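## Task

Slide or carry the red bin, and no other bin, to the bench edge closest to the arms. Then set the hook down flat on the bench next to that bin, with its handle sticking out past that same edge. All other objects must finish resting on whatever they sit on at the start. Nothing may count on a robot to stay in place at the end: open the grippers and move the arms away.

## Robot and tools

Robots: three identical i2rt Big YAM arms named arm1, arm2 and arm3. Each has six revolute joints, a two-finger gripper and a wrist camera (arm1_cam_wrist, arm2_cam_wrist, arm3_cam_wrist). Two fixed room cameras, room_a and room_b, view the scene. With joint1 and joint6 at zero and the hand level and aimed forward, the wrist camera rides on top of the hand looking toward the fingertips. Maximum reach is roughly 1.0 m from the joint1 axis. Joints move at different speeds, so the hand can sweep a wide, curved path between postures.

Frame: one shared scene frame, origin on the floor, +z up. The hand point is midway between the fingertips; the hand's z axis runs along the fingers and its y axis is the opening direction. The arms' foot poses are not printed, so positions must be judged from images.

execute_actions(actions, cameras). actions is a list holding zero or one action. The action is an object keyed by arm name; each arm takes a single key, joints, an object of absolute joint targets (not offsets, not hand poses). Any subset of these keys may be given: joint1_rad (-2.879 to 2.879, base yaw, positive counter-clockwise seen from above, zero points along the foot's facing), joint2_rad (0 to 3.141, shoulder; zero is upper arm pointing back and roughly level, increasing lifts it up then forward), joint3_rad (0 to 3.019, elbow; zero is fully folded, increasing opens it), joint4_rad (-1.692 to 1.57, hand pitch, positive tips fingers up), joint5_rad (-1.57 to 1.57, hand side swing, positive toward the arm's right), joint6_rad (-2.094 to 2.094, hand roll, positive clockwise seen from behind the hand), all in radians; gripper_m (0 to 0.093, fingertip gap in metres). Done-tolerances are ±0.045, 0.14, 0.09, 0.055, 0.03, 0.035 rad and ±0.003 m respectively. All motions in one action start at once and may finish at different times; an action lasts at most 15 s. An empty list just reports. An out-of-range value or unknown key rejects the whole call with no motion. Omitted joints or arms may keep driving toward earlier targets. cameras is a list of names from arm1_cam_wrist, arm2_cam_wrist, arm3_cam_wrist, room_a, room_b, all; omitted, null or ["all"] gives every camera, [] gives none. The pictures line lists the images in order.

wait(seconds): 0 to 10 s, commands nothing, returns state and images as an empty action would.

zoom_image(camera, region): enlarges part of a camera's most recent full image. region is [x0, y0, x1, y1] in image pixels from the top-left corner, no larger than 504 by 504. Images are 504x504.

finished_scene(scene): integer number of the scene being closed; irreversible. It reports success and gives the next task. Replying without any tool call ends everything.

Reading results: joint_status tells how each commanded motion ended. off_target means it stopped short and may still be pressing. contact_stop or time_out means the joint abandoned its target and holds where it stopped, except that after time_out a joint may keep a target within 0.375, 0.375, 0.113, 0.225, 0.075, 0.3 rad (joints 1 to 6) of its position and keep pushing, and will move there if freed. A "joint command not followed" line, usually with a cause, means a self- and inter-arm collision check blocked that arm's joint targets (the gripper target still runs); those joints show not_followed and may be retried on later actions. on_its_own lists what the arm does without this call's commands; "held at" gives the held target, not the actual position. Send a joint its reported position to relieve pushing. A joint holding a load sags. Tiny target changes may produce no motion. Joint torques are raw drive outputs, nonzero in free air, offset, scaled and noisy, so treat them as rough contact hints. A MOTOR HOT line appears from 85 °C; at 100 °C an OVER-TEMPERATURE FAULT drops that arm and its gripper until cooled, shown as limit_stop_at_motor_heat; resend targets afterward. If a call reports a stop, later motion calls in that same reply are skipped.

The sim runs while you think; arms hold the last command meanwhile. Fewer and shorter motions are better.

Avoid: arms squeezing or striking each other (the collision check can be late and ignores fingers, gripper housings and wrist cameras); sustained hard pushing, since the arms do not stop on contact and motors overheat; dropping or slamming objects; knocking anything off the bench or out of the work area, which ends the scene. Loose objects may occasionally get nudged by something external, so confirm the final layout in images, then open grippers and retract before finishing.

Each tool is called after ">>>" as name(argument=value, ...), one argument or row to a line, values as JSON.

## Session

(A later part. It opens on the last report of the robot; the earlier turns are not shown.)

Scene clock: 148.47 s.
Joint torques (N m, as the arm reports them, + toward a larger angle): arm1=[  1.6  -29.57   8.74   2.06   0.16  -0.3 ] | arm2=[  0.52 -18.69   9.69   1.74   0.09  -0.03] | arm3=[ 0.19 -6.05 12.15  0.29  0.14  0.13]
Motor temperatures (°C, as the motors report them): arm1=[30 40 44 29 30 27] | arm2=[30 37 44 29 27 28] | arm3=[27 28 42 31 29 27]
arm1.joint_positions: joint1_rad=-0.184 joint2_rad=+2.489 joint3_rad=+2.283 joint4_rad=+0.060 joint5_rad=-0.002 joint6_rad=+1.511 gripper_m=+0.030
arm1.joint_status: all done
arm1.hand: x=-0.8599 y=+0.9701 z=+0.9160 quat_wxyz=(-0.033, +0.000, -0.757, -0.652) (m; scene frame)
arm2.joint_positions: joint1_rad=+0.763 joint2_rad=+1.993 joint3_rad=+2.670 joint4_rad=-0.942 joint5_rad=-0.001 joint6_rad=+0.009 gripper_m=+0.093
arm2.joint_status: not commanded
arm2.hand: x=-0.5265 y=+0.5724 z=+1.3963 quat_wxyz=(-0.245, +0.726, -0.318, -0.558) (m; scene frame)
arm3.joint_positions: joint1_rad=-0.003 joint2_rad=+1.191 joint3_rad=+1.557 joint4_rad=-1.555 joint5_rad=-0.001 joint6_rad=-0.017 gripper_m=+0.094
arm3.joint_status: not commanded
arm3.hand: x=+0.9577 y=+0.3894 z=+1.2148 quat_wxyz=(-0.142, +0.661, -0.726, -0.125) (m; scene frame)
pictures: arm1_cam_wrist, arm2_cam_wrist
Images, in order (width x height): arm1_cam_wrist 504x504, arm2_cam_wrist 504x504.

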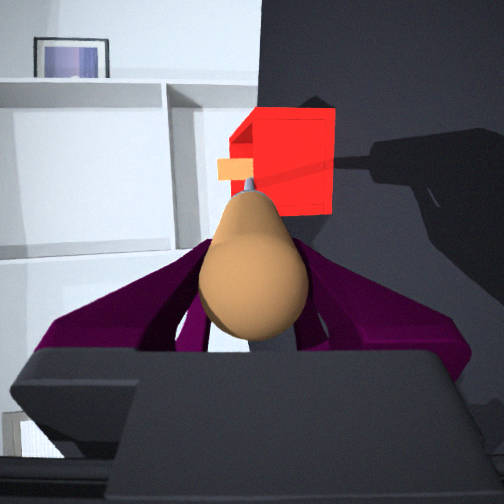

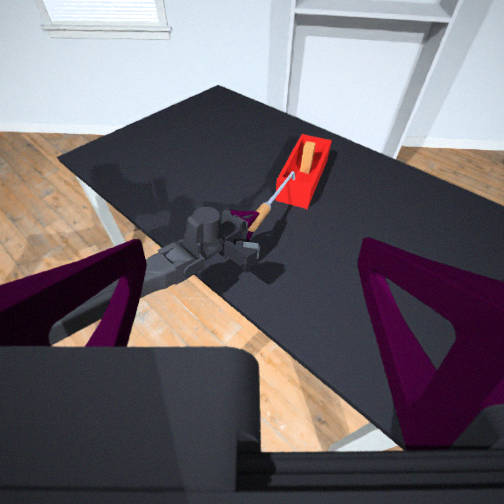

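>>> execute_actions(
  actions=[
    {"arm1":{"joints":{"joint2_rad":2.42,"joint3_rad":2.09,"joint4_rad":0.17}}},
  ],
  cameras=[],
)

>>> execute_actions(
  actions=[
    {"arm1":{"joints":{"joint2_rad":2.343,"joint3_rad":1.92,"joint4_rad":0.27}}},
  ],
  cameras=[],
)

>>> execute_actions(
  actions=[
    {"arm1":{"joints":{"joint2_rad":2.26,"joint3_rad":1.77,"joint4_rad":0.34}}},
  ],
  cameras=[],
)

>>> execute_actions(
  actions=[
    {"arm1":{"joints":{"joint2_rad":2.184,"joint3_rad":1.627,"joint4_rad":0.41}}},
  ],
  cameras=[],
)

>>> execute_actions(
  actions=[
    {"arm1":{"joints":{"joint2_rad":2.10,"joint3_rad":1.48,"joint4_rad":0.47}}},
  ],
  cameras=[],
)

>>> execute_actions(
  actions=[
    {"arm1":{"joints":{"joint2_rad":2.025,"joint3_rad":1.345,"joint4_rad":0.53}}},
  ],
  cameras=["arm2_cam_wrist","room_b"],
)

Scene clock: 150.10 s.
Joint torques (N m, as the arm reports them, + toward a larger angle): arm1=[  1.52 -28.     8.11   1.81   0.15  -0.32] | arm2=[  0.97 -18.34   9.75   1.79   0.08  -0.04] | arm3=[ 0.41 -5.32 12.07  0.4   0.1   0.09]
Motor temperatures (°C, as the motors report them): arm1=[30 40 44 29 30 27] | arm2=[30 37 44 29 27 28] | arm3=[27 28 42 31 29 27]
arm1.joint_positions: joint1_rad=-0.184 joint2_rad=+2.414 joint3_rad=+2.109 joint4_rad=+0.177 joint5_rad=-0.002 joint6_rad=+1.513 gripper_m=+0.030
arm1.joint_status: all done
arm1.hand: x=-0.8612 y=+0.9470 z=+0.9096 quat_wxyz=(-0.032, -0.001, -0.751, -0.659) (m; scene frame)
arm2.joint_positions: joint1_rad=+0.763 joint2_rad=+1.993 joint3_rad=+2.670 joint4_rad=-0.942 joint5_rad=-0.001 joint6_rad=+0.009 gripper_m=+0.093
arm2.joint_status: not commanded
arm2.hand: x=-0.5265 y=+0.5724 z=+1.3963 quat_wxyz=(-0.245, +0.726, -0.318, -0.558) (m; scene frame)
arm3.joint_positions: joint1_rad=-0.003 joint2_rad=+1.191 joint3_rad=+1.557 joint4_rad=-1.555 joint5_rad=-0.001 joint6_rad=-0.017 gripper_m=+0.094
arm3.joint_status: not commanded
arm3.hand: x=+0.9577 y=+0.3894 z=+1.2148 quat_wxyz=(-0.142, +0.661, -0.726, -0.125) (m; scene frame)
pictures: none
No camera images: the call's "cameras" was empty. Leave "cameras" out to get every camera's image.

Scene clock: 150.97 s.
Joint torques (N m, as the arm reports them, + toward a larger angle): arm1=[  1.74 -26.63   7.69   1.81   0.13  -0.32] | arm2=[  0.92 -18.43   9.77   1.73   0.08  -0.02] | arm3=[ 0.5  -5.18 11.98  0.36  0.13  0.11]
Motor temperatures (°C, as the motors report them): arm1=[30 40 44 29 30 27] | arm2=[30 37 44 29 27 28] | arm3=[27 28 42 31 29 27]
arm1.joint_positions: joint1_rad=-0.184 joint2_rad=+2.334 joint3_rad=+1.940 joint4_rad=+0.277 joint5_rad=-0.002 joint6_rad=+1.514 gripper_m=+0.030
arm1.joint_status: all done
arm1.hand: x=-0.8627 y=+0.9185 z=+0.9055 quat_wxyz=(-0.033, -0.001, -0.748, -0.663) (m; scene frame)
arm2.joint_positions: joint1_rad=+0.763 joint2_rad=+1.993 joint3_rad=+2.670 joint4_rad=-0.942 joint5_rad=-0.001 joint6_rad=+0.009 gripper_m=+0.093
arm2.joint_status: not commanded
arm2.hand: x=-0.5265 y=+0.5724 z=+1.3963 quat_wxyz=(-0.245, +0.726, -0.318, -0.558) (m; scene frame)
arm3.joint_positions: joint1_rad=-0.003 joint2_rad=+1.191 joint3_rad=+1.557 joint4_rad=-1.555 joint5_rad=-0.001 joint6_rad=-0.017 gripper_m=+0.094
arm3.joint_status: not commanded
arm3.hand: x=+0.9577 y=+0.3894 z=+1.2148 quat_wxyz=(-0.142, +0.661, -0.726, -0.125) (m; scene frame)
pictures: none
No camera images: the call's "cameras" was empty. Leave "cameras" out to get every camera's image.

Scene clock: 151.80 s.
Joint torques (N m, as the arm reports them, + toward a larger angle): arm1=[  1.57 -25.23   7.75   1.98   0.14  -0.32] | arm2=[  0.75 -18.43   9.84   1.75   0.1   -0.05] | arm3=[ 0.12 -6.13 11.93  0.41  0.1   0.08]
Motor temperatures (°C, as the motors report them): arm1=[30 39 43 29 30 27] | arm2=[30 37 44 29 27 28] | arm3=[27 28 42 31 29 27]
arm1.joint_positions: joint1_rad=-0.184 joint2_rad=+2.251 joint3_rad=+1.787 joint4_rad=+0.343 joint5_rad=-0.002 joint6_rad=+1.514 gripper_m=+0.030
arm1.joint_status: all done
arm1.hand: x=-0.8643 y=+0.8875 z=+0.9054 quat_wxyz=(-0.033, -0.001, -0.749, -0.661) (m; scene frame)
arm2.joint_positions: joint1_rad=+0.763 joint2_rad=+1.993 joint3_rad=+2.670 joint4_rad=-0.942 joint5_rad=-0.001 joint6_rad=+0.009 gripper_m=+0.093
arm2.joint_status: not commanded
arm2.hand: x=-0.5265 y=+0.5724 z=+1.3963 quat_wxyz=(-0.245, +0.726, -0.318, -0.558) (m; scene frame)
arm3.joint_positions: joint1_rad=-0.003 joint2_rad=+1.191 joint3_rad=+1.557 joint4_rad=-1.555 joint5_rad=-0.001 joint6_rad=-0.017 gripper_m=+0.094
arm3.joint_status: not commanded
arm3.hand: x=+0.9577 y=+0.3894 z=+1.2148 quat_wxyz=(-0.142, +0.661, -0.726, -0.125) (m; scene frame)
pictures: none
No camera images: the call's "cameras" was empty. Leave "cameras" out to get every camera's image.

Scene clock: 152.60 s.
Joint torques (N m, as the arm reports them, + toward a larger angle): arm1=[  1.55 -23.91   7.53   2.04   0.12  -0.33] | arm2=[  0.85 -18.56   9.77   1.78   0.08  -0.04] | arm3=[-0.11 -5.6  12.03  0.38  0.08  0.1 ]
Motor temperatures (°C, as the motors report them): arm1=[30 39 43 29 30 27] | arm2=[30 37 44 29 27 28] | arm3=[27 28 42 31 29 27]
arm1.joint_positions: joint1_rad=-0.184 joint2_rad=+2.175 joint3_rad=+1.644 joint4_rad=+0.411 joint5_rad=-0.002 joint6_rad=+1.514 gripper_m=+0.030
arm1.joint_status: all done
arm1.hand: x=-0.8660 y=+0.8554 z=+0.9043 quat_wxyz=(-0.033, -0.001, -0.749, -0.662) (m; scene frame)
arm2.joint_positions: joint1_rad=+0.763 joint2_rad=+1.993 joint3_rad=+2.670 joint4_rad=-0.942 joint5_rad=-0.001 joint6_rad=+0.009 gripper_m=+0.093
arm2.joint_status: not commanded
arm2.hand: x=-0.5265 y=+0.5724 z=+1.3963 quat_wxyz=(-0.245, +0.726, -0.318, -0.558) (m; scene frame)
arm3.joint_positions: joint1_rad=-0.003 joint2_rad=+1.191 joint3_rad=+1.557 joint4_rad=-1.555 joint5_rad=-0.001 joint6_rad=-0.017 gripper_m=+0.094
arm3.joint_status: not commanded
arm3.hand: x=+0.9577 y=+0.3894 z=+1.2148 quat_wxyz=(-0.142, +0.661, -0.726, -0.125) (m; scene frame)
pictures: none
No camera images: the call's "cameras" was empty. Leave "cameras" out to get every camera's image.

Scene clock: 153.40 s.
Joint torques (N m, as the arm reports them, + toward a larger angle): arm1=[  1.87 -22.43   7.3    2.09   0.12  -0.32] | arm2=[  0.78 -18.72   9.73   1.74   0.09  -0.03] | arm3=[ 0.57 -6.17 12.05  0.42  0.13  0.1 ]
Motor temperatures (°C, as the motors report them): arm1=[30 39 43 29 30 27] | arm2=[30 37 44 29 27 28] | arm3=[27 28 42 31 29 27]
arm1.joint_positions: joint1_rad=-0.184 joint2_rad=+2.090 joint3_rad=+1.495 joint4_rad=+0.470 joint5_rad=-0.001 joint6_rad=+1.514 gripper_m=+0.030
arm1.joint_status: all done
arm1.hand: x=-0.8680 y=+0.8181 z=+0.9043 quat_wxyz=(-0.033, -0.001, -0.751, -0.660) (m; scene frame)
arm2.joint_positions: joint1_rad=+0.763 joint2_rad=+1.993 joint3_rad=+2.670 joint4_rad=-0.942 joint5_rad=-0.001 joint6_rad=+0.009 gripper_m=+0.093
arm2.joint_status: not commanded
arm2.hand: x=-0.5265 y=+0.5724 z=+1.3963 quat_wxyz=(-0.245, +0.726, -0.318, -0.558) (m; scene frame)
arm3.joint_positions: joint1_rad=-0.003 joint2_rad=+1.191 joint3_rad=+1.557 joint4_rad=-1.555 joint5_rad=-0.001 joint6_rad=-0.017 gripper_m=+0.094
arm3.joint_status: not commanded
arm3.hand: x=+0.9577 y=+0.3894 z=+1.2148 quat_wxyz=(-0.142, +0.661, -0.726, -0.125) (m; scene frame)
pictures: none
No camera images: the call's "cameras" was empty. Leave "cameras" out to get every camera's image.

Scene clock: 154.20 s.
Joint torques (N m, as the arm reports them, + toward a larger angle): arm1=[  1.71 -20.82   6.99   2.12   0.11  -0.32] | arm2=[  0.77 -18.78   9.77   1.72   0.09  -0.05] | arm3=[-0.2  -5.97 12.08  0.4   0.12  0.11]
Motor temperatures (°C, as the motors report them): arm1=[30 39 43 29 30 27] | arm2=[30 37 44 29 27 28] | arm3=[27 28 42 31 29 27]
arm1.joint_positions: joint1_rad=-0.184 joint2_rad=+2.016 joint3_rad=+1.360 joint4_rad=+0.530 joint5_rad=-0.001 joint6_rad=+1.514 gripper_m=+0.030
arm1.joint_status: all done
arm1.hand: x=-0.8699 y=+0.7820 z=+0.9030 quat_wxyz=(-0.033, -0.001, -0.751, -0.660) (m; scene frame)
arm2.joint_positions: joint1_rad=+0.763 joint2_rad=+1.993 joint3_rad=+2.670 joint4_rad=-0.942 joint5_rad=-0.001 joint6_rad=+0.009 gripper_m=+0.093
arm2.joint_status: not commanded
arm2.hand: x=-0.5265 y=+0.5724 z=+1.3963 quat_wxyz=(-0.245, +0.726, -0.318, -0.558) (m; scene frame)
arm3.joint_positions: joint1_rad=-0.003 joint2_rad=+1.191 joint3_rad=+1.557 joint4_rad=-1.555 joint5_rad=-0.001 joint6_rad=-0.017 gripper_m=+0.094
arm3.joint_status: not commanded
arm3.hand: x=+0.9577 y=+0.3894 z=+1.2148 quat_wxyz=(-0.142, +0.661, -0.726, -0.125) (m; scene frame)
pictures: arm2_cam_wrist, room_b
Images, in order (width x height): arm2_cam_wrist 504x504, room_b 504x504.

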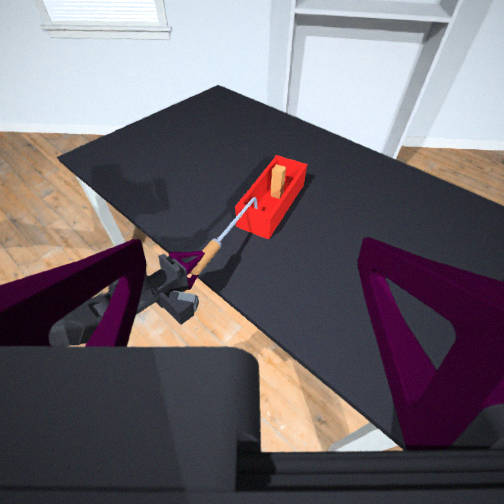

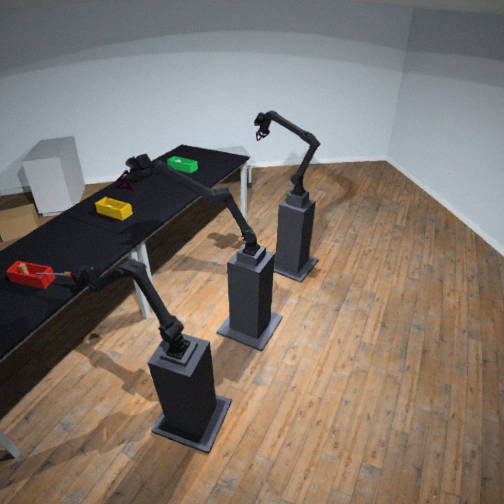

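>>> execute_actions(
  actions=[
    {"arm1":{"joints":{"joint2_rad":1.95,"joint3_rad":1.22,"joint4_rad":0.585}}},
  ],
  cameras=[],
)

>>> execute_actions(
  actions=[
    {"arm1":{"joints":{"joint2_rad":1.88,"joint3_rad":1.10,"joint4_rad":0.634}}},
  ],
  cameras=[],
)

>>> execute_actions(
  actions=[
    {"arm1":{"joints":{"joint2_rad":1.81,"joint3_rad":0.985,"joint4_rad":0.675}}},
  ],
  cameras=[],
)

>>> execute_actions(
  actions=[
    {"arm1":{"joints":{"joint2_rad":1.735,"joint3_rad":0.875,"joint4_rad":0.714}}},
  ],
  cameras=[],
)

>>> execute_actions(
  actions=[
    {"arm1":{"joints":{"joint2_rad":1.66,"joint3_rad":0.765,"joint4_rad":0.748}}},
  ],
  cameras=["arm2_cam_wrist","room_b","room_a"],
)

Scene clock: 155.30 s.
Joint torques (N m, as the arm reports them, + toward a larger angle): arm1=[  1.59 -19.28   6.9    2.21   0.09  -0.32] | arm2=[  0.6  -18.46   9.72   1.74   0.08  -0.06] | arm3=[ 0.17 -5.71 11.86  0.31  0.13  0.11]
Motor temperatures (°C, as the motors report them): arm1=[30 39 42 29 30 27] | arm2=[30 37 44 29 27 28] | arm3=[27 28 42 31 29 27]
arm1.joint_positions: joint1_rad=-0.184 joint2_rad=+1.942 joint3_rad=+1.232 joint4_rad=+0.582 joint5_rad=-0.001 joint6_rad=+1.514 gripper_m=+0.030
arm1.joint_status: all done
arm1.hand: x=-0.8718 y=+0.7454 z=+0.9024 quat_wxyz=(-0.033, -0.001, -0.751, -0.659) (m; scene frame)
arm2.joint_positions: joint1_rad=+0.763 joint2_rad=+1.993 joint3_rad=+2.670 joint4_rad=-0.942 joint5_rad=-0.001 joint6_rad=+0.009 gripper_m=+0.093
arm2.joint_status: not commanded
arm2.hand: x=-0.5265 y=+0.5724 z=+1.3963 quat_wxyz=(-0.245, +0.726, -0.318, -0.558) (m; scene frame)
arm3.joint_positions: joint1_rad=-0.003 joint2_rad=+1.191 joint3_rad=+1.557 joint4_rad=-1.555 joint5_rad=-0.001 joint6_rad=-0.017 gripper_m=+0.094
arm3.joint_status: not commanded
arm3.hand: x=+0.9577 y=+0.3894 z=+1.2148 quat_wxyz=(-0.142, +0.661, -0.726, -0.125) (m; scene frame)
pictures: none
No camera images: the call's "cameras" was empty. Leave "cameras" out to get every camera's image.

Scene clock: 156.03 s.
Joint torques (N m, as the arm reports them, + toward a larger angle): arm1=[  1.21 -17.88   6.61   2.2    0.09  -0.32] | arm2=[  0.75 -18.61   9.76   1.77   0.1   -0.04] | arm3=[ 0.5  -6.03 12.11  0.48  0.12  0.1 ]
Motor temperatures (°C, as the motors report them): arm1=[30 39 42 28 30 27] | arm2=[30 38 44 29 27 28] | arm3=[27 28 42 31 29 27]
arm1.joint_positions: joint1_rad=-0.184 joint2_rad=+1.872 joint3_rad=+1.112 joint4_rad=+0.631 joint5_rad=-0.001 joint6_rad=+1.514 gripper_m=+0.030
arm1.joint_status: all done
arm1.hand: x=-0.8737 y=+0.7090 z=+0.9012 quat_wxyz=(-0.033, -0.001, -0.752, -0.659) (m; scene frame)
arm2.joint_positions: joint1_rad=+0.763 joint2_rad=+1.993 joint3_rad=+2.670 joint4_rad=-0.942 joint5_rad=-0.001 joint6_rad=+0.009 gripper_m=+0.093
arm2.joint_status: not commanded
arm2.hand: x=-0.5265 y=+0.5724 z=+1.3963 quat_wxyz=(-0.245, +0.726, -0.318, -0.558) (m; scene frame)
arm3.joint_positions: joint1_rad=-0.003 joint2_rad=+1.191 joint3_rad=+1.557 joint4_rad=-1.555 joint5_rad=-0.001 joint6_rad=-0.017 gripper_m=+0.094
arm3.joint_status: not commanded
arm3.hand: x=+0.9577 y=+0.3894 z=+1.2148 quat_wxyz=(-0.142, +0.661, -0.726, -0.125) (m; scene frame)
pictures: none
No camera images: the call's "cameras" was empty. Leave "cameras" out to get every camera's image.

Scene clock: 156.77 s.
Joint torques (N m, as the arm reports them, + toward a larger angle): arm1=[  1.75 -16.12   6.4    2.12   0.07  -0.32] | arm2=[  0.87 -18.43   9.7    1.73   0.09  -0.03] | arm3=[ 0.34 -5.96 12.01  0.37  0.11  0.08]
Motor temperatures (°C, as the motors report them): arm1=[30 39 42 28 30 27] | arm2=[30 38 44 29 27 28] | arm3=[27 28 42 31 29 27]
arm1.joint_positions: joint1_rad=-0.184 joint2_rad=+1.802 joint3_rad=+0.996 joint4_rad=+0.674 joint5_rad=-0.001 joint6_rad=+1.514 gripper_m=+0.030
arm1.joint_status: all done
arm1.hand: x=-0.8757 y=+0.6723 z=+0.9000 quat_wxyz=(-0.033, -0.001, -0.753, -0.658) (m; scene frame)
arm2.joint_positions: joint1_rad=+0.763 joint2_rad=+1.993 joint3_rad=+2.670 joint4_rad=-0.942 joint5_rad=-0.001 joint6_rad=+0.009 gripper_m=+0.093
arm2.joint_status: not commanded
arm2.hand: x=-0.5265 y=+0.5724 z=+1.3963 quat_wxyz=(-0.245, +0.726, -0.318, -0.558) (m; scene frame)
arm3.joint_positions: joint1_rad=-0.003 joint2_rad=+1.191 joint3_rad=+1.557 joint4_rad=-1.555 joint5_rad=-0.001 joint6_rad=-0.017 gripper_m=+0.094
arm3.joint_status: not commanded
arm3.hand: x=+0.9577 y=+0.3894 z=+1.2148 quat_wxyz=(-0.142, +0.661, -0.726, -0.125) (m; scene frame)
pictures: none
No camera images: the call's "cameras" was empty. Leave "cameras" out to get every camera's image.

Scene clock: 157.50 s.
Joint torques (N m, as the arm reports them, + toward a larger angle): arm1=[  1.47 -14.57   6.37   2.28   0.06  -0.32] | arm2=[  0.89 -18.4    9.77   1.82   0.09  -0.04] | arm3=[ 0.14 -5.57 12.07  0.24  0.09  0.09]
Motor temperatures (°C, as the motors report them): arm1=[30 39 42 28 30 27] | arm2=[30 38 44 29 27 28] | arm3=[27 28 42 31 29 27]
arm1.joint_positions: joint1_rad=-0.184 joint2_rad=+1.728 joint3_rad=+0.884 joint4_rad=+0.710 joint5_rad=+0.000 joint6_rad=+1.514 gripper_m=+0.030
arm1.joint_status: all done
arm1.hand: x=-0.8776 y=+0.6350 z=+0.8998 quat_wxyz=(-0.033, -0.001, -0.753, -0.657) (m; scene frame)
arm2.joint_positions: joint1_rad=+0.763 joint2_rad=+1.993 joint3_rad=+2.670 joint4_rad=-0.942 joint5_rad=-0.001 joint6_rad=+0.009 gripper_m=+0.093
arm2.joint_status: not commanded
arm2.hand: x=-0.5265 y=+0.5724 z=+1.3963 quat_wxyz=(-0.245, +0.726, -0.318, -0.558) (m; scene frame)
arm3.joint_positions: joint1_rad=-0.003 joint2_rad=+1.191 joint3_rad=+1.557 joint4_rad=-1.555 joint5_rad=-0.001 joint6_rad=-0.017 gripper_m=+0.094
arm3.joint_status: not commanded
arm3.hand: x=+0.9577 y=+0.3894 z=+1.2148 quat_wxyz=(-0.142, +0.661, -0.726, -0.125) (m; scene frame)
pictures: none
No camera images: the call's "cameras" was empty. Leave "cameras" out to get every camera's image.

Scene clock: 158.23 s.
Joint torques (N m, as the arm reports them, + toward a larger angle): arm1=[  2.08 -12.78   6.24   2.26   0.04  -0.33] | arm2=[  0.63 -18.65   9.78   1.78   0.1   -0.02] | arm3=[ 0.26 -5.17 11.95  0.23  0.11  0.09]
Motor temperatures (°C, as the motors report them): arm1=[30 39 41 28 30 27] | arm2=[30 38 44 29 27 28] | arm3=[27 28 43 31 29 27]
arm1.joint_positions: joint1_rad=-0.184 joint2_rad=+1.653 joint3_rad=+0.773 joint4_rad=+0.744 joint5_rad=+0.000 joint6_rad=+1.514 gripper_m=+0.030
arm1.joint_status: all done
arm1.hand: x=-0.8796 y=+0.5970 z=+0.8990 quat_wxyz=(-0.033, -0.002, -0.754, -0.656) (m; scene frame)
arm2.joint_positions: joint1_rad=+0.763 joint2_rad=+1.993 joint3_rad=+2.670 joint4_rad=-0.942 joint5_rad=-0.001 joint6_rad=+0.009 gripper_m=+0.093
arm2.joint_status: not commanded
arm2.hand: x=-0.5265 y=+0.5724 z=+1.3963 quat_wxyz=(-0.245, +0.726, -0.318, -0.558) (m; scene frame)
arm3.joint_positions: joint1_rad=-0.003 joint2_rad=+1.191 joint3_rad=+1.557 joint4_rad=-1.555 joint5_rad=-0.001 joint6_rad=-0.017 gripper_m=+0.094
arm3.joint_status: not commanded
arm3.hand: x=+0.9577 y=+0.3894 z=+1.2148 quat_wxyz=(-0.142, +0.661, -0.726, -0.125) (m; scene frame)
pictures: arm2_cam_wrist, room_a, room_b
Images, in order (width x height): arm2_cam_wrist 504x504, room_a 504x504, room_b 504x504.

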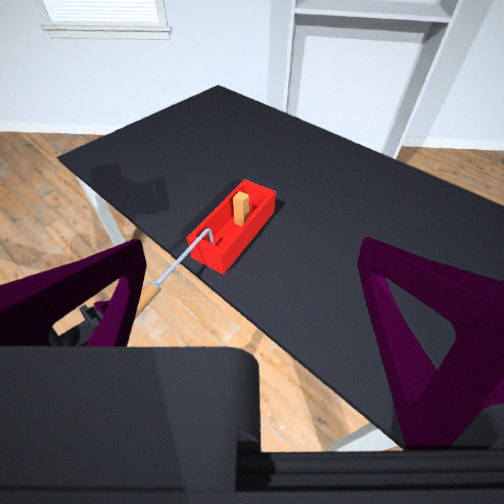

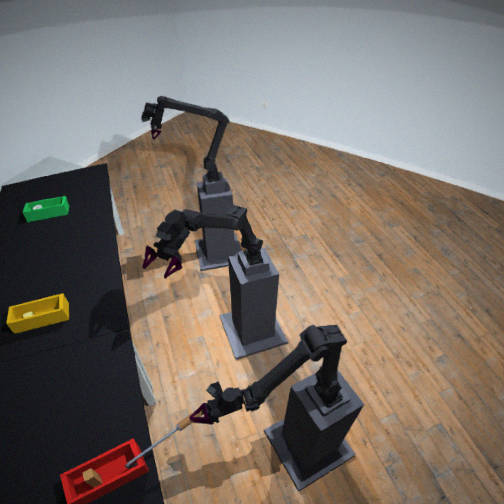

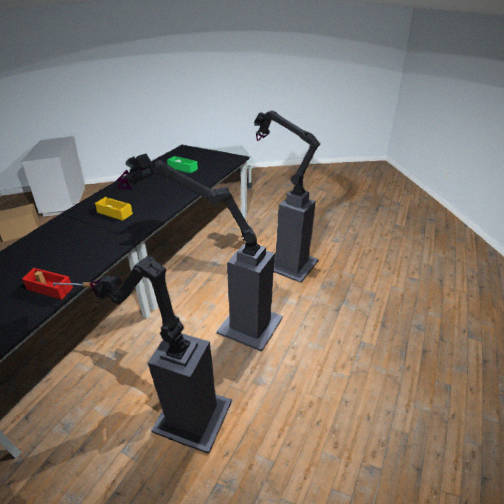

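>>> execute_actions(
  actions=[
    {"arm1":{"joints":{"joint2_rad":1.61,"joint3_rad":0.69,"joint4_rad":0.77}}},
  ],
  cameras=[],
)

>>> execute_actions(
  actions=[
    {"arm1":{"joints":{"joint2_rad":1.66,"joint3_rad":0.765}}},
  ],
  cameras=[],
)

>>> execute_actions(
  actions=[
    {"arm1":{"joints":{"joint2_rad":1.6,"joint3_rad":1.0,"joint4_rad":0.77}}},
  ],
  cameras=["room_a","room_b"],
)

Scene clock: 159.23 s.
Joint torques (N m, as the arm reports them, + toward a larger angle): arm1=[  1.45 -11.69   5.8    2.21   0.04  -0.32] | arm2=[  0.8  -18.83   9.76   1.74   0.08  -0.06] | arm3=[ 0.26 -5.81 12.06  0.24  0.09  0.1 ]
Motor temperatures (°C, as the motors report them): arm1=[30 38 41 28 30 27] | arm2=[30 38 44 29 27 28] | arm3=[27 28 43 31 29 27]
arm1.joint_positions: joint1_rad=-0.184 joint2_rad=+1.604 joint3_rad=+0.701 joint4_rad=+0.767 joint5_rad=+0.001 joint6_rad=+1.514 gripper_m=+0.030
arm1.joint_status: all done
arm1.hand: x=-0.8808 y=+0.5718 z=+0.8978 quat_wxyz=(-0.033, -0.002, -0.754, -0.656) (m; scene frame)
arm2.joint_positions: joint1_rad=+0.763 joint2_rad=+1.993 joint3_rad=+2.670 joint4_rad=-0.942 joint5_rad=-0.001 joint6_rad=+0.009 gripper_m=+0.093
arm2.joint_status: not commanded
arm2.hand: x=-0.5265 y=+0.5724 z=+1.3963 quat_wxyz=(-0.245, +0.726, -0.318, -0.558) (m; scene frame)
arm3.joint_positions: joint1_rad=-0.003 joint2_rad=+1.191 joint3_rad=+1.557 joint4_rad=-1.555 joint5_rad=-0.001 joint6_rad=-0.017 gripper_m=+0.094
arm3.joint_status: not commanded
arm3.hand: x=+0.9577 y=+0.3894 z=+1.2148 quat_wxyz=(-0.142, +0.661, -0.726, -0.125) (m; scene frame)
pictures: none
No camera images: the call's "cameras" was empty. Leave "cameras" out to get every camera's image.

Scene clock: 159.93 s.
Joint torques (N m, as the arm reports them, + toward a larger angle): arm1=[  1.46 -10.66   8.81   2.13   0.05  -0.33] | arm2=[  0.9  -18.69   9.81   1.79   0.08  -0.02] | arm3=[ 0.58 -5.82 12.14  0.45  0.12  0.1 ]
Motor temperatures (°C, as the motors report them): arm1=[30 38 41 28 30 27] | arm2=[30 38 44 29 27 28] | arm3=[27 28 43 31 29 27]
arm1.joint_positions: joint1_rad=-0.184 joint2_rad=+1.636 joint3_rad=+0.735 joint4_rad=+0.769 joint5_rad=+0.000 joint6_rad=+1.514 gripper_m=+0.030
arm1.joint_status: all done
arm1.hand: x=-0.8803 y=+0.5848 z=+0.8967 quat_wxyz=(-0.033, -0.001, -0.753, -0.658) (m; scene frame)
arm2.joint_positions: joint1_rad=+0.763 joint2_rad=+1.993 joint3_rad=+2.670 joint4_rad=-0.942 joint5_rad=-0.001 joint6_rad=+0.009 gripper_m=+0.093
arm2.joint_status: not commanded
arm2.hand: x=-0.5265 y=+0.5724 z=+1.3963 quat_wxyz=(-0.245, +0.726, -0.318, -0.558) (m; scene frame)
arm3.joint_positions: joint1_rad=-0.003 joint2_rad=+1.191 joint3_rad=+1.557 joint4_rad=-1.555 joint5_rad=-0.001 joint6_rad=-0.017 gripper_m=+0.094
arm3.joint_status: not commanded
arm3.hand: x=+0.9577 y=+0.3894 z=+1.2148 quat_wxyz=(-0.142, +0.661, -0.726, -0.125) (m; scene frame)
pictures: none
No camera images: the call's "cameras" was empty. Leave "cameras" out to get every camera's image.

Scene clock: 161.13 s.
Joint torques (N m, as the arm reports them, + toward a larger angle): arm1=[  1.5  -17.15  11.59   3.18   0.09  -0.11] | arm2=[  0.75 -18.34   9.8    1.78   0.1   -0.05] | arm3=[ 0.21 -6.08 12.08  0.36  0.15  0.12]
Motor temperatures (°C, as the motors report them): arm1=[30 38 41 28 30 27] | arm2=[30 38 44 29 27 28] | arm3=[27 28 43 31 29 27]
arm1.joint_positions: joint1_rad=-0.184 joint2_rad=+1.626 joint3_rad=+0.954 joint4_rad=+0.742 joint5_rad=+0.000 joint6_rad=+1.495 gripper_m=+0.030
arm1.joint_status: all done
arm1.hand: x=-0.8761 y=+0.6443 z=+1.0085 quat_wxyz=(-0.044, +0.005, -0.683, -0.729) (m; scene frame)
arm2.joint_positions: joint1_rad=+0.763 joint2_rad=+1.993 joint3_rad=+2.670 joint4_rad=-0.942 joint5_rad=-0.001 joint6_rad=+0.009 gripper_m=+0.093
arm2.joint_status: not commanded
arm2.hand: x=-0.5265 y=+0.5724 z=+1.3963 quat_wxyz=(-0.245, +0.726, -0.318, -0.558) (m; scene frame)
arm3.joint_positions: joint1_rad=-0.003 joint2_rad=+1.191 joint3_rad=+1.557 joint4_rad=-1.555 joint5_rad=-0.001 joint6_rad=-0.017 gripper_m=+0.094
arm3.joint_status: not commanded
arm3.hand: x=+0.9577 y=+0.3894 z=+1.2148 quat_wxyz=(-0.142, +0.661, -0.726, -0.125) (m; scene frame)
pictures: room_a, room_b
Images, in order (width x height): room_a 504x504, room_b 504x504.

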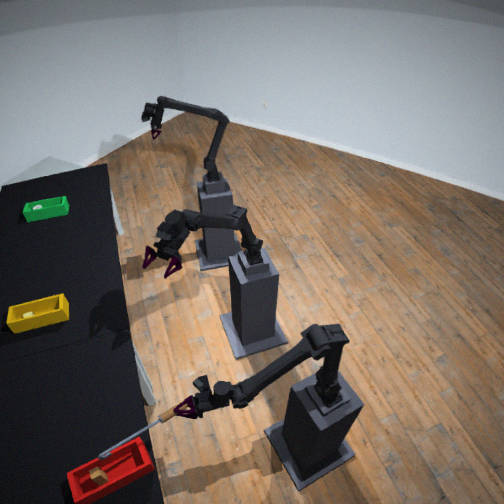

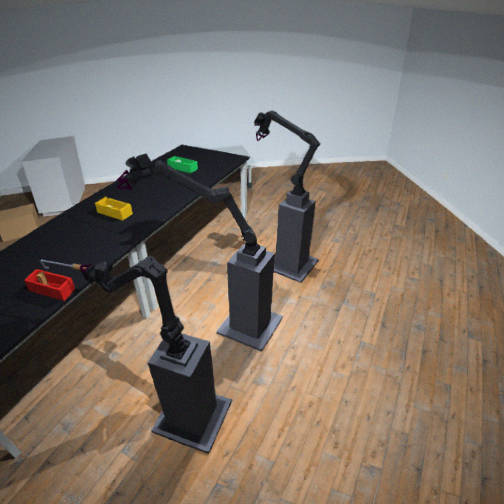

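>>> execute_actions(
  actions=[
    {"arm1":{"joints":{"joint2_rad":1.6,"joint3_rad":1.25,"joint4_rad":0.5}},"arm2":{"joints":{"joint1_rad":0,"joint2_rad":0.8,"joint3_rad":1.4,"joint4_rad":-1.1}}},
  ],
  cameras=[],
)

>>> execute_actions(
  actions=[
    {"arm1":{"joints":{"joint1_rad":-0.45}}},
  ],
  cameras=[],
)

>>> execute_actions(
  actions=[
    {"arm1":{"joints":{"joint2_rad":1.78,"joint4_rad":0.31}}},
  ],
  cameras=[],
)

>>> execute_actions(
  actions=[
    {"arm1":{"joints":{"joint6_rad":0,"joint2_rad":1.9}}},
  ],
  cameras=["room_a","room_b","arm1_cam_wrist"],
)

Scene clock: 163.73 s.
Joint torques (N m, as the arm reports them, + toward a larger angle): arm1=[  1.46 -19.03  13.47   2.77   0.04  -0.09] | arm2=[ 1.02 -2.81  8.9   1.55 -0.01 -0.04] | arm3=[-0.1  -5.6  12.08  0.21  0.12  0.11]
Motor temperatures (°C, as the motors report them): arm1=[30 38 42 28 30 27] | arm2=[30 38 44 29 27 28] | arm3=[27 28 43 31 29 27]
arm1.joint_positions: joint1_rad=-0.184 joint2_rad=+1.629 joint3_rad=+1.189 joint4_rad=+0.483 joint5_rad=+0.000 joint6_rad=+1.493 gripper_m=+0.030
arm1.joint_status: all done
arm1.hand: x=-0.8729 y=+0.6925 z=+1.0770 quat_wxyz=(-0.044, +0.005, -0.692, -0.720) (m; scene frame)
arm2.joint_positions: joint1_rad=+0.015 joint2_rad=+0.806 joint3_rad=+1.385 joint4_rad=-1.090 joint5_rad=+0.002 joint6_rad=+0.008 gripper_m=+0.093
arm2.joint_status: all done
arm2.hand: x=+0.0007 y=+0.3477 z=+1.3120 quat_wxyz=(-0.361, +0.605, -0.611, -0.360) (m; scene frame)
arm3.joint_positions: joint1_rad=-0.003 joint2_rad=+1.191 joint3_rad=+1.557 joint4_rad=-1.555 joint5_rad=-0.001 joint6_rad=-0.017 gripper_m=+0.094
arm3.joint_status: not commanded
arm3.hand: x=+0.9577 y=+0.3894 z=+1.2148 quat_wxyz=(-0.142, +0.661, -0.726, -0.125) (m; scene frame)
pictures: none
No camera images: the call's "cameras" was empty. Leave "cameras" out to get every camera's image.

Scene clock: 165.17 s.
Joint torques (N m, as the arm reports them, + toward a larger angle): arm1=[  2.63 -19.03  13.47   2.79   0.03  -0.09] | arm2=[ 0.9  -3.01  8.85  1.62 -0.04 -0.05] | arm3=[ 0.6  -6.02 12.01  0.33  0.14  0.09]
Motor temperatures (°C, as the motors report them): arm1=[30 38 42 28 30 27] | arm2=[30 37 44 29 27 28] | arm3=[27 28 43 31 29 27]
arm1.joint_positions: joint1_rad=-0.452 joint2_rad=+1.629 joint3_rad=+1.189 joint4_rad=+0.483 joint5_rad=+0.000 joint6_rad=+1.493 gripper_m=+0.030
arm1.joint_status: all done
arm1.hand: x=-0.6885 y=+0.6575 z=+1.0754 quat_wxyz=(-0.140, -0.087, -0.687, -0.707) (m; scene frame)
arm2.joint_positions: joint1_rad=+0.015 joint2_rad=+0.806 joint3_rad=+1.385 joint4_rad=-1.090 joint5_rad=+0.002 joint6_rad=+0.008 gripper_m=+0.093
arm2.joint_status: not commanded
arm2.hand: x=+0.0007 y=+0.3477 z=+1.3120 quat_wxyz=(-0.361, +0.605, -0.611, -0.360) (m; scene frame)
arm3.joint_positions: joint1_rad=-0.003 joint2_rad=+1.191 joint3_rad=+1.557 joint4_rad=-1.555 joint5_rad=-0.001 joint6_rad=-0.017 gripper_m=+0.094
arm3.joint_status: not commanded
arm3.hand: x=+0.9577 y=+0.3894 z=+1.2148 quat_wxyz=(-0.142, +0.661, -0.726, -0.125) (m; scene frame)
pictures: none
No camera images: the call's "cameras" was empty. Leave "cameras" out to get every camera's image.

Scene clock: 166.17 s.
Joint torques (N m, as the arm reports them, + toward a larger angle): arm1=[  2.52 -20.47  11.33   1.75   0.15  -0.28] | arm2=[ 0.72 -2.93  8.99  1.62 -0.04 -0.05] | arm3=[ 0.37 -6.21 11.86  0.2   0.1   0.08]
Motor temperatures (°C, as the motors report them): arm1=[30 38 42 28 30 27] | arm2=[30 37 44 29 27 28] | arm3=[27 28 43 31 29 27]
arm1.joint_positions: joint1_rad=-0.452 joint2_rad=+1.802 joint3_rad=+1.210 joint4_rad=+0.317 joint5_rad=-0.002 joint6_rad=+1.509 gripper_m=+0.030
arm1.joint_status: all done
arm1.hand: x=-0.6821 y=+0.6815 z=+0.9260 quat_wxyz=(-0.111, -0.105, -0.792, -0.592) (m; scene frame)
arm2.joint_positions: joint1_rad=+0.015 joint2_rad=+0.806 joint3_rad=+1.385 joint4_rad=-1.090 joint5_rad=+0.002 joint6_rad=+0.008 gripper_m=+0.093
arm2.joint_status: not commanded
arm2.hand: x=+0.0007 y=+0.3477 z=+1.3120 quat_wxyz=(-0.361, +0.605, -0.611, -0.360) (m; scene frame)
arm3.joint_positions: joint1_rad=-0.003 joint2_rad=+1.191 joint3_rad=+1.557 joint4_rad=-1.555 joint5_rad=-0.001 joint6_rad=-0.017 gripper_m=+0.094
arm3.joint_status: not commanded
arm3.hand: x=+0.9577 y=+0.3894 z=+1.2148 quat_wxyz=(-0.142, +0.661, -0.726, -0.125) (m; scene frame)
pictures: none
No camera images: the call's "cameras" was empty. Leave "cameras" out to get every camera's image.

Scene clock: 168.30 s.
Joint torques (N m, as the arm reports them, + toward a larger angle): arm1=[  2.03 -17.79   8.34   1.23   0.31  -0.23] | arm2=[ 1.23 -2.9   8.96  1.55 -0.03 -0.04] | arm3=[ 0.1  -5.18 12.04  0.25  0.14  0.09]
Motor temperatures (°C, as the motors report them): arm1=[30 37 42 28 30 27] | arm2=[30 37 44 29 27 28] | arm3=[27 28 43 31 29 27]
arm1.joint_positions: joint1_rad=-0.448 joint2_rad=+1.880 joint3_rad=+1.248 joint4_rad=+0.330 joint5_rad=-0.008 joint6_rad=+0.013 gripper_m=+0.030
arm1.joint_status: all done
arm1.hand: x=-0.6814 y=+0.6984 z=+0.8945 quat_wxyz=(-0.473, +0.469, -0.656, -0.355) (m; scene frame)
arm2.joint_positions: joint1_rad=+0.015 joint2_rad=+0.806 joint3_rad=+1.385 joint4_rad=-1.090 joint5_rad=+0.002 joint6_rad=+0.008 gripper_m=+0.093
arm2.joint_status: not commanded
arm2.hand: x=+0.0007 y=+0.3477 z=+1.3120 quat_wxyz=(-0.361, +0.605, -0.611, -0.360) (m; scene frame)
arm3.joint_positions: joint1_rad=-0.003 joint2_rad=+1.191 joint3_rad=+1.557 joint4_rad=-1.555 joint5_rad=-0.001 joint6_rad=-0.017 gripper_m=+0.094
arm3.joint_status: not commanded
arm3.hand: x=+0.9577 y=+0.3894 z=+1.2148 quat_wxyz=(-0.142, +0.661, -0.726, -0.125) (m; scene frame)
pictures: arm1_cam_wrist, room_a, room_b
Images, in order (width x height): arm1_cam_wrist 504x504, room_a 504x504, room_b 504x504.

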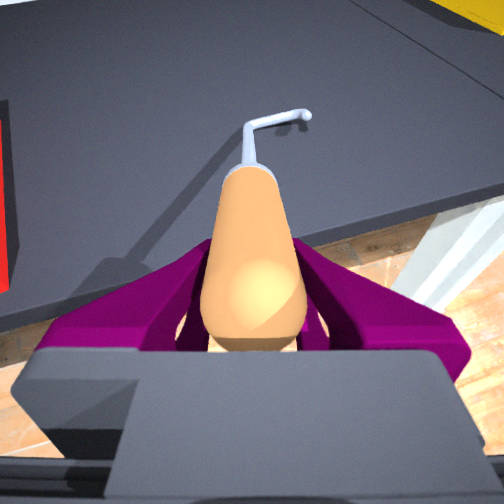

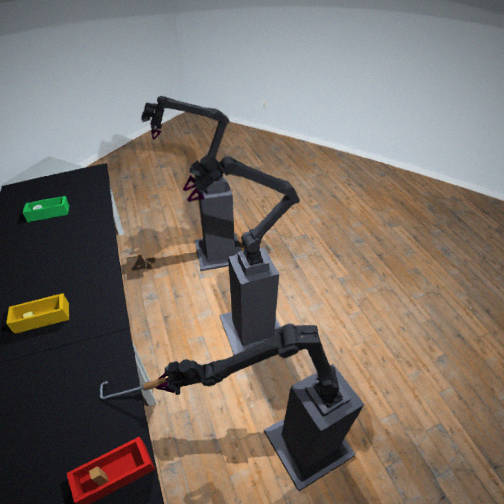

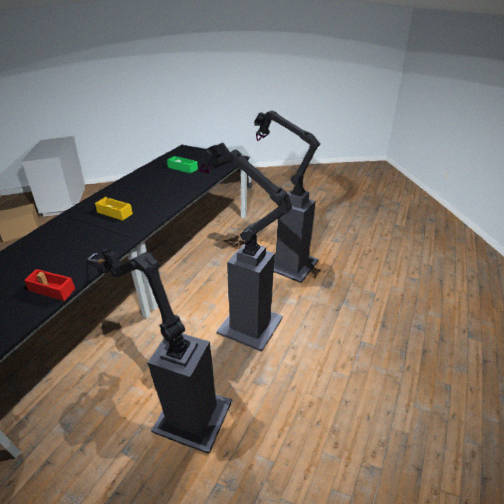

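>>> execute_actions(
  actions=[
    {"arm1":{"joints":{"joint1_rad":-0.40,"joint2_rad":2.05,"joint3_rad":1.33,"joint4_rad":0.40}}},
  ],
  cameras=[],
)

>>> execute_actions(
  actions=[
    {"arm1":{"joints":{"joint2_rad":2.15,"joint3_rad":1.31,"joint4_rad":0.47}}},
  ],
  cameras=["arm1_cam_wrist","room_a"],
)

Scene clock: 169.63 s.
Joint torques (N m, as the arm reports them, + toward a larger angle): arm1=[  2.75 -21.67   9.44   2.55  -0.1   -0.19] | arm2=[ 0.95 -3.04  8.88  1.52 -0.03 -0.05] | arm3=[ 0.58 -5.58 11.87  0.18  0.09  0.15]
Motor temperatures (°C, as the motors report them): arm1=[30 37 42 28 30 27] | arm2=[30 36 44 29 27 28] | arm3=[27 28 43 31 29 27]
arm1.joint_positions: joint1_rad=-0.408 joint2_rad=+2.056 joint3_rad=+1.306 joint4_rad=+0.388 joint5_rad=+0.003 joint6_rad=+0.011 gripper_m=+0.030
arm1.joint_status: all done
arm1.hand: x=-0.7021 y=+0.7284 z=+0.8089 quat_wxyz=(-0.449, +0.491, -0.662, -0.346) (m; scene frame)
arm2.joint_positions: joint1_rad=+0.015 joint2_rad=+0.806 joint3_rad=+1.385 joint4_rad=-1.090 joint5_rad=+0.002 joint6_rad=+0.008 gripper_m=+0.093
arm2.joint_status: not commanded
arm2.hand: x=+0.0007 y=+0.3477 z=+1.3120 quat_wxyz=(-0.361, +0.605, -0.611, -0.360) (m; scene frame)
arm3.joint_positions: joint1_rad=-0.003 joint2_rad=+1.191 joint3_rad=+1.557 joint4_rad=-1.555 joint5_rad=-0.001 joint6_rad=-0.017 gripper_m=+0.094
arm3.joint_status: not commanded
arm3.hand: x=+0.9577 y=+0.3894 z=+1.2148 quat_wxyz=(-0.142, +0.661, -0.726, -0.125) (m; scene frame)
pictures: none
No camera images: the call's "cameras" was empty. Leave "cameras" out to get every camera's image.

Scene clock: 170.50 s.
Joint torques (N m, as the arm reports them, + toward a larger angle): arm1=[  2.73 -18.44   7.51   1.96  -0.06  -0.18] | arm2=[ 1.23 -3.    8.86  1.51 -0.03 -0.05] | arm3=[ 0.22 -6.15 11.94  0.18  0.13  0.06]
Motor temperatures (°C, as the motors report them): arm1=[30 37 42 28 30 27] | arm2=[30 36 43 29 27 28] | arm3=[27 28 43 31 29 27]
arm1.joint_positions: joint1_rad=-0.408 joint2_rad=+2.116 joint3_rad=+1.306 joint4_rad=+0.472 joint5_rad=+0.002 joint6_rad=+0.010 gripper_m=+0.030
arm1.joint_status: all done
arm1.hand: x=-0.7014 y=+0.7321 z=+0.7838 quat_wxyz=(-0.457, +0.487, -0.656, -0.352) (m; scene frame)
arm2.joint_positions: joint1_rad=+0.015 joint2_rad=+0.806 joint3_rad=+1.385 joint4_rad=-1.090 joint5_rad=+0.002 joint6_rad=+0.008 gripper_m=+0.093
arm2.joint_status: not commanded
arm2.hand: x=+0.0007 y=+0.3477 z=+1.3120 quat_wxyz=(-0.361, +0.605, -0.611, -0.360) (m; scene frame)
arm3.joint_positions: joint1_rad=-0.003 joint2_rad=+1.191 joint3_rad=+1.557 joint4_rad=-1.555 joint5_rad=-0.001 joint6_rad=-0.017 gripper_m=+0.094
arm3.joint_status: not commanded
arm3.hand: x=+0.9577 y=+0.3894 z=+1.2148 quat_wxyz=(-0.142, +0.661, -0.726, -0.125) (m; scene frame)
pictures: arm1_cam_wrist, room_a
Images, in order (width x height): arm1_cam_wrist 504x504, room_a 504x504.

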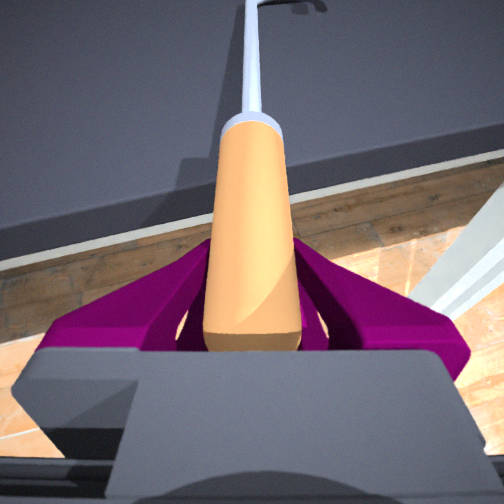

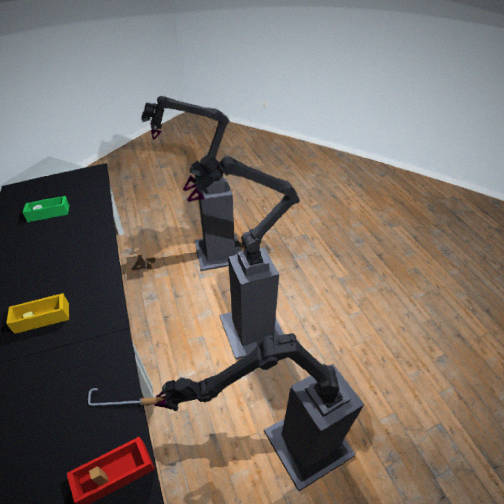

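>>> execute_actions(
  actions=[
    {"arm1":{"joints":{"joint2_rad":2.2,"joint3_rad":1.45,"joint4_rad":0.41}}},
  ],
  cameras=["arm1_cam_wrist"],
)

>>> execute_actions(
  actions=[
    {"arm1":{"joints":{"gripper_m":0.093}}},
  ],
  cameras=["arm1_cam_wrist"],
)

>>> execute_actions(
  actions=[
    {"arm1":{"joints":{"joint2_rad":1.9,"joint3_rad":1.0,"joint4_rad":0.5}}},
  ],
  cameras=[],
)

>>> execute_actions(
  actions=[
    {"arm1":{"joints":{"joint2_rad":0.8,"joint3_rad":1.2,"joint4_rad":-0.8}}},
  ],
  cameras=["room_a","room_b"],
)

Scene clock: 171.67 s.
Joint torques (N m, as the arm reports them, + toward a larger angle): arm1=[  2.76 -20.25  10.23   1.28  -0.06  -0.18] | arm2=[ 1.05 -2.87  8.9   1.64 -0.03 -0.03] | arm3=[ 0.05 -5.84 11.96  0.26  0.1   0.08]
Motor temperatures (°C, as the motors report them): arm1=[30 37 41 28 30 27] | arm2=[30 36 43 29 27 28] | arm3=[27 28 43 31 29 27]
arm1.joint_positions: joint1_rad=-0.408 joint2_rad=+2.169 joint3_rad=+1.412 joint4_rad=+0.428 joint5_rad=+0.002 joint6_rad=+0.010 gripper_m=+0.030
arm1.joint_status: all done
arm1.hand: x=-0.6932 y=+0.7610 z=+0.7861 quat_wxyz=(-0.460, +0.485, -0.654, -0.354) (m; scene frame)
arm2.joint_positions: joint1_rad=+0.015 joint2_rad=+0.806 joint3_rad=+1.385 joint4_rad=-1.090 joint5_rad=+0.002 joint6_rad=+0.008 gripper_m=+0.093
arm2.joint_status: not commanded
arm2.hand: x=+0.0007 y=+0.3477 z=+1.3120 quat_wxyz=(-0.361, +0.605, -0.611, -0.360) (m; scene frame)
arm3.joint_positions: joint1_rad=-0.003 joint2_rad=+1.191 joint3_rad=+1.557 joint4_rad=-1.555 joint5_rad=-0.001 joint6_rad=-0.017 gripper_m=+0.094
arm3.joint_status: not commanded
arm3.hand: x=+0.9577 y=+0.3894 z=+1.2148 quat_wxyz=(-0.142, +0.661, -0.726, -0.125) (m; scene frame)
pictures: arm1_cam_wrist
Images, in order (width x height): arm1_cam_wrist 504x504.

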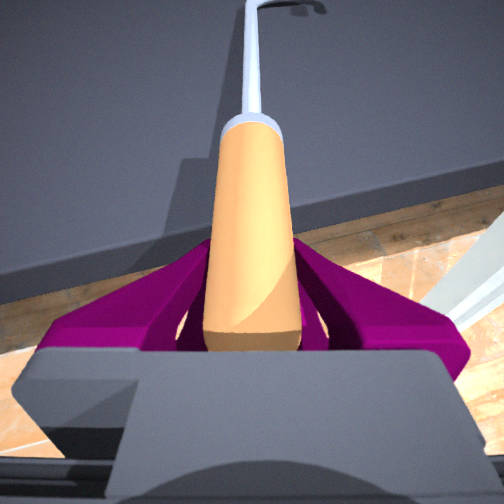

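Scene clock: 172.37 s.
Joint torques (N m, as the arm reports them, + toward a larger angle): arm1=[  2.71 -20.08  10.19   1.38  -0.06  -0.17] | arm2=[ 0.92 -2.5   8.95  1.5  -0.05 -0.05] | arm3=[ 0.2  -5.51 12.06  0.26  0.12  0.1 ]
Motor temperatures (°C, as the motors report them): arm1=[30 37 41 28 30 27] | arm2=[30 36 43 29 27 28] | arm3=[27 28 43 31 29 27]
arm1.joint_positions: joint1_rad=-0.408 joint2_rad=+2.169 joint3_rad=+1.412 joint4_rad=+0.426 joint5_rad=+0.002 joint6_rad=+0.010 gripper_m=+0.093
arm1.joint_status: all done
arm1.hand: x=-0.6932 y=+0.7608 z=+0.7853 quat_wxyz=(-0.459, +0.486, -0.655, -0.353) (m; scene frame)
arm2.joint_positions: joint1_rad=+0.015 joint2_rad=+0.806 joint3_rad=+1.385 joint4_rad=-1.090 joint5_rad=+0.002 joint6_rad=+0.008 gripper_m=+0.093
arm2.joint_status: not commanded
arm2.hand: x=+0.0007 y=+0.3477 z=+1.3120 quat_wxyz=(-0.361, +0.605, -0.611, -0.360) (m; scene frame)
arm3.joint_positions: joint1_rad=-0.003 joint2_rad=+1.191 joint3_rad=+1.557 joint4_rad=-1.555 joint5_rad=-0.001 joint6_rad=-0.017 gripper_m=+0.094
arm3.joint_status: not commanded
arm3.hand: x=+0.9577 y=+0.3894 z=+1.2148 quat_wxyz=(-0.142, +0.661, -0.726, -0.125) (m; scene frame)
pictures: arm1_cam_wrist
Images, in order (width x height): arm1_cam_wrist 504x504.

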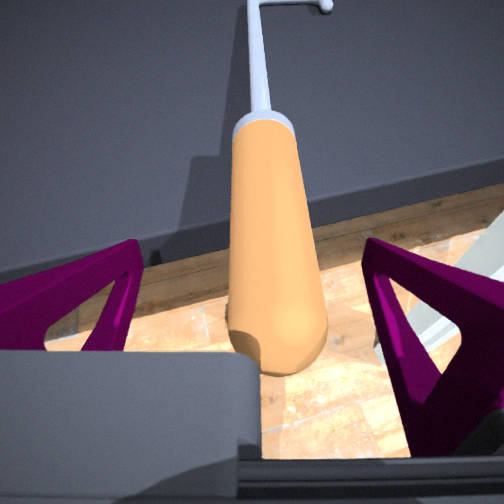

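Scene clock: 173.57 s.
Joint torques (N m, as the arm reports them, + toward a larger angle): arm1=[  2.73 -16.28   7.04   2.69  -0.06  -0.17] | arm2=[ 0.92 -2.87  8.9   1.69 -0.03 -0.05] | arm3=[ 0.   -5.98 11.85  0.37  0.11  0.08]
Motor temperatures (°C, as the motors report them): arm1=[30 37 41 28 30 27] | arm2=[30 36 43 29 27 28] | arm3=[27 28 43 31 29 27]
arm1.joint_positions: joint1_rad=-0.408 joint2_rad=+1.884 joint3_rad=+0.994 joint4_rad=+0.486 joint5_rad=+0.002 joint6_rad=+0.010 gripper_m=+0.093
arm1.joint_status: all done
arm1.hand: x=-0.7292 y=+0.6340 z=+0.7995 quat_wxyz=(-0.435, +0.498, -0.671, -0.335) (m; scene frame)
arm2.joint_positions: joint1_rad=+0.015 joint2_rad=+0.806 joint3_rad=+1.385 joint4_rad=-1.090 joint5_rad=+0.002 joint6_rad=+0.008 gripper_m=+0.093
arm2.joint_status: not commanded
arm2.hand: x=+0.0007 y=+0.3477 z=+1.3120 quat_wxyz=(-0.361, +0.605, -0.611, -0.360) (m; scene frame)
arm3.joint_positions: joint1_rad=-0.003 joint2_rad=+1.191 joint3_rad=+1.557 joint4_rad=-1.555 joint5_rad=-0.001 joint6_rad=-0.017 gripper_m=+0.094
arm3.joint_status: not commanded
arm3.hand: x=+0.9577 y=+0.3894 z=+1.2148 quat_wxyz=(-0.142, +0.661, -0.726, -0.125) (m; scene frame)
pictures: none
No camera images: the call's "cameras" was empty. Leave "cameras" out to get every camera's image.

Scene clock: 175.27 s.
Joint torques (N m, as the arm reports them, + toward a larger angle): arm1=[ 2.67 -0.76 10.07  1.36 -0.06 -0.17] | arm2=[ 1.01 -3.05  8.95  1.65 -0.04 -0.04] | arm3=[ 0.23 -6.05 11.91  0.35  0.11  0.1 ]
Motor temperatures (°C, as the motors report them): arm1=[30 37 41 28 30 27] | arm2=[30 35 43 29 27 28] | arm3=[27 28 43 31 29 27]
arm1.joint_positions: joint1_rad=-0.408 joint2_rad=+0.792 joint3_rad=+1.190 joint4_rad=-0.784 joint5_rad=+0.002 joint6_rad=+0.010 gripper_m=+0.093
arm1.joint_status: all done
arm1.hand: x=-0.8036 y=+0.3597 z=+1.2275 quat_wxyz=(-0.441, +0.495, -0.667, -0.340) (m; scene frame)
arm2.joint_positions: joint1_rad=+0.015 joint2_rad=+0.806 joint3_rad=+1.385 joint4_rad=-1.090 joint5_rad=+0.002 joint6_rad=+0.008 gripper_m=+0.093
arm2.joint_status: not commanded
arm2.hand: x=+0.0007 y=+0.3477 z=+1.3120 quat_wxyz=(-0.361, +0.605, -0.611, -0.360) (m; scene frame)
arm3.joint_positions: joint1_rad=-0.003 joint2_rad=+1.191 joint3_rad=+1.557 joint4_rad=-1.555 joint5_rad=-0.001 joint6_rad=-0.017 gripper_m=+0.094
arm3.joint_status: not commanded
arm3.hand: x=+0.9577 y=+0.3894 z=+1.2148 quat_wxyz=(-0.142, +0.661, -0.726, -0.125) (m; scene frame)
pictures: room_a, room_b
Images, in order (width x height): room_a 504x504, room_b 504x504.

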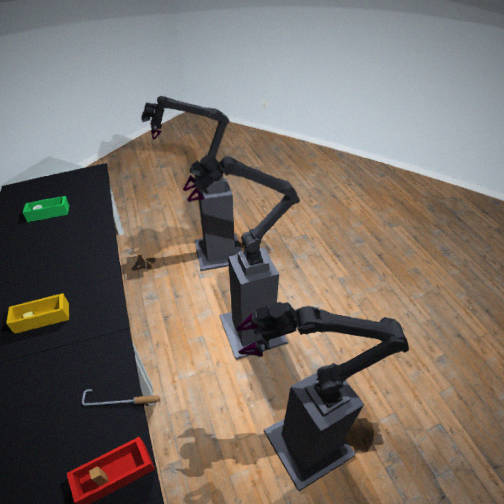

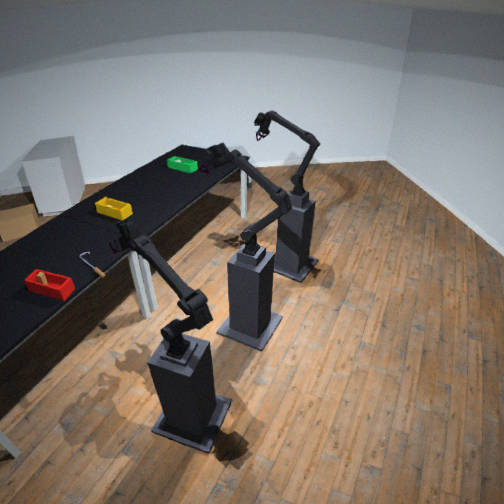

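>>> finished_scene(
  scene=1,
)

The scene is finished: the task was done.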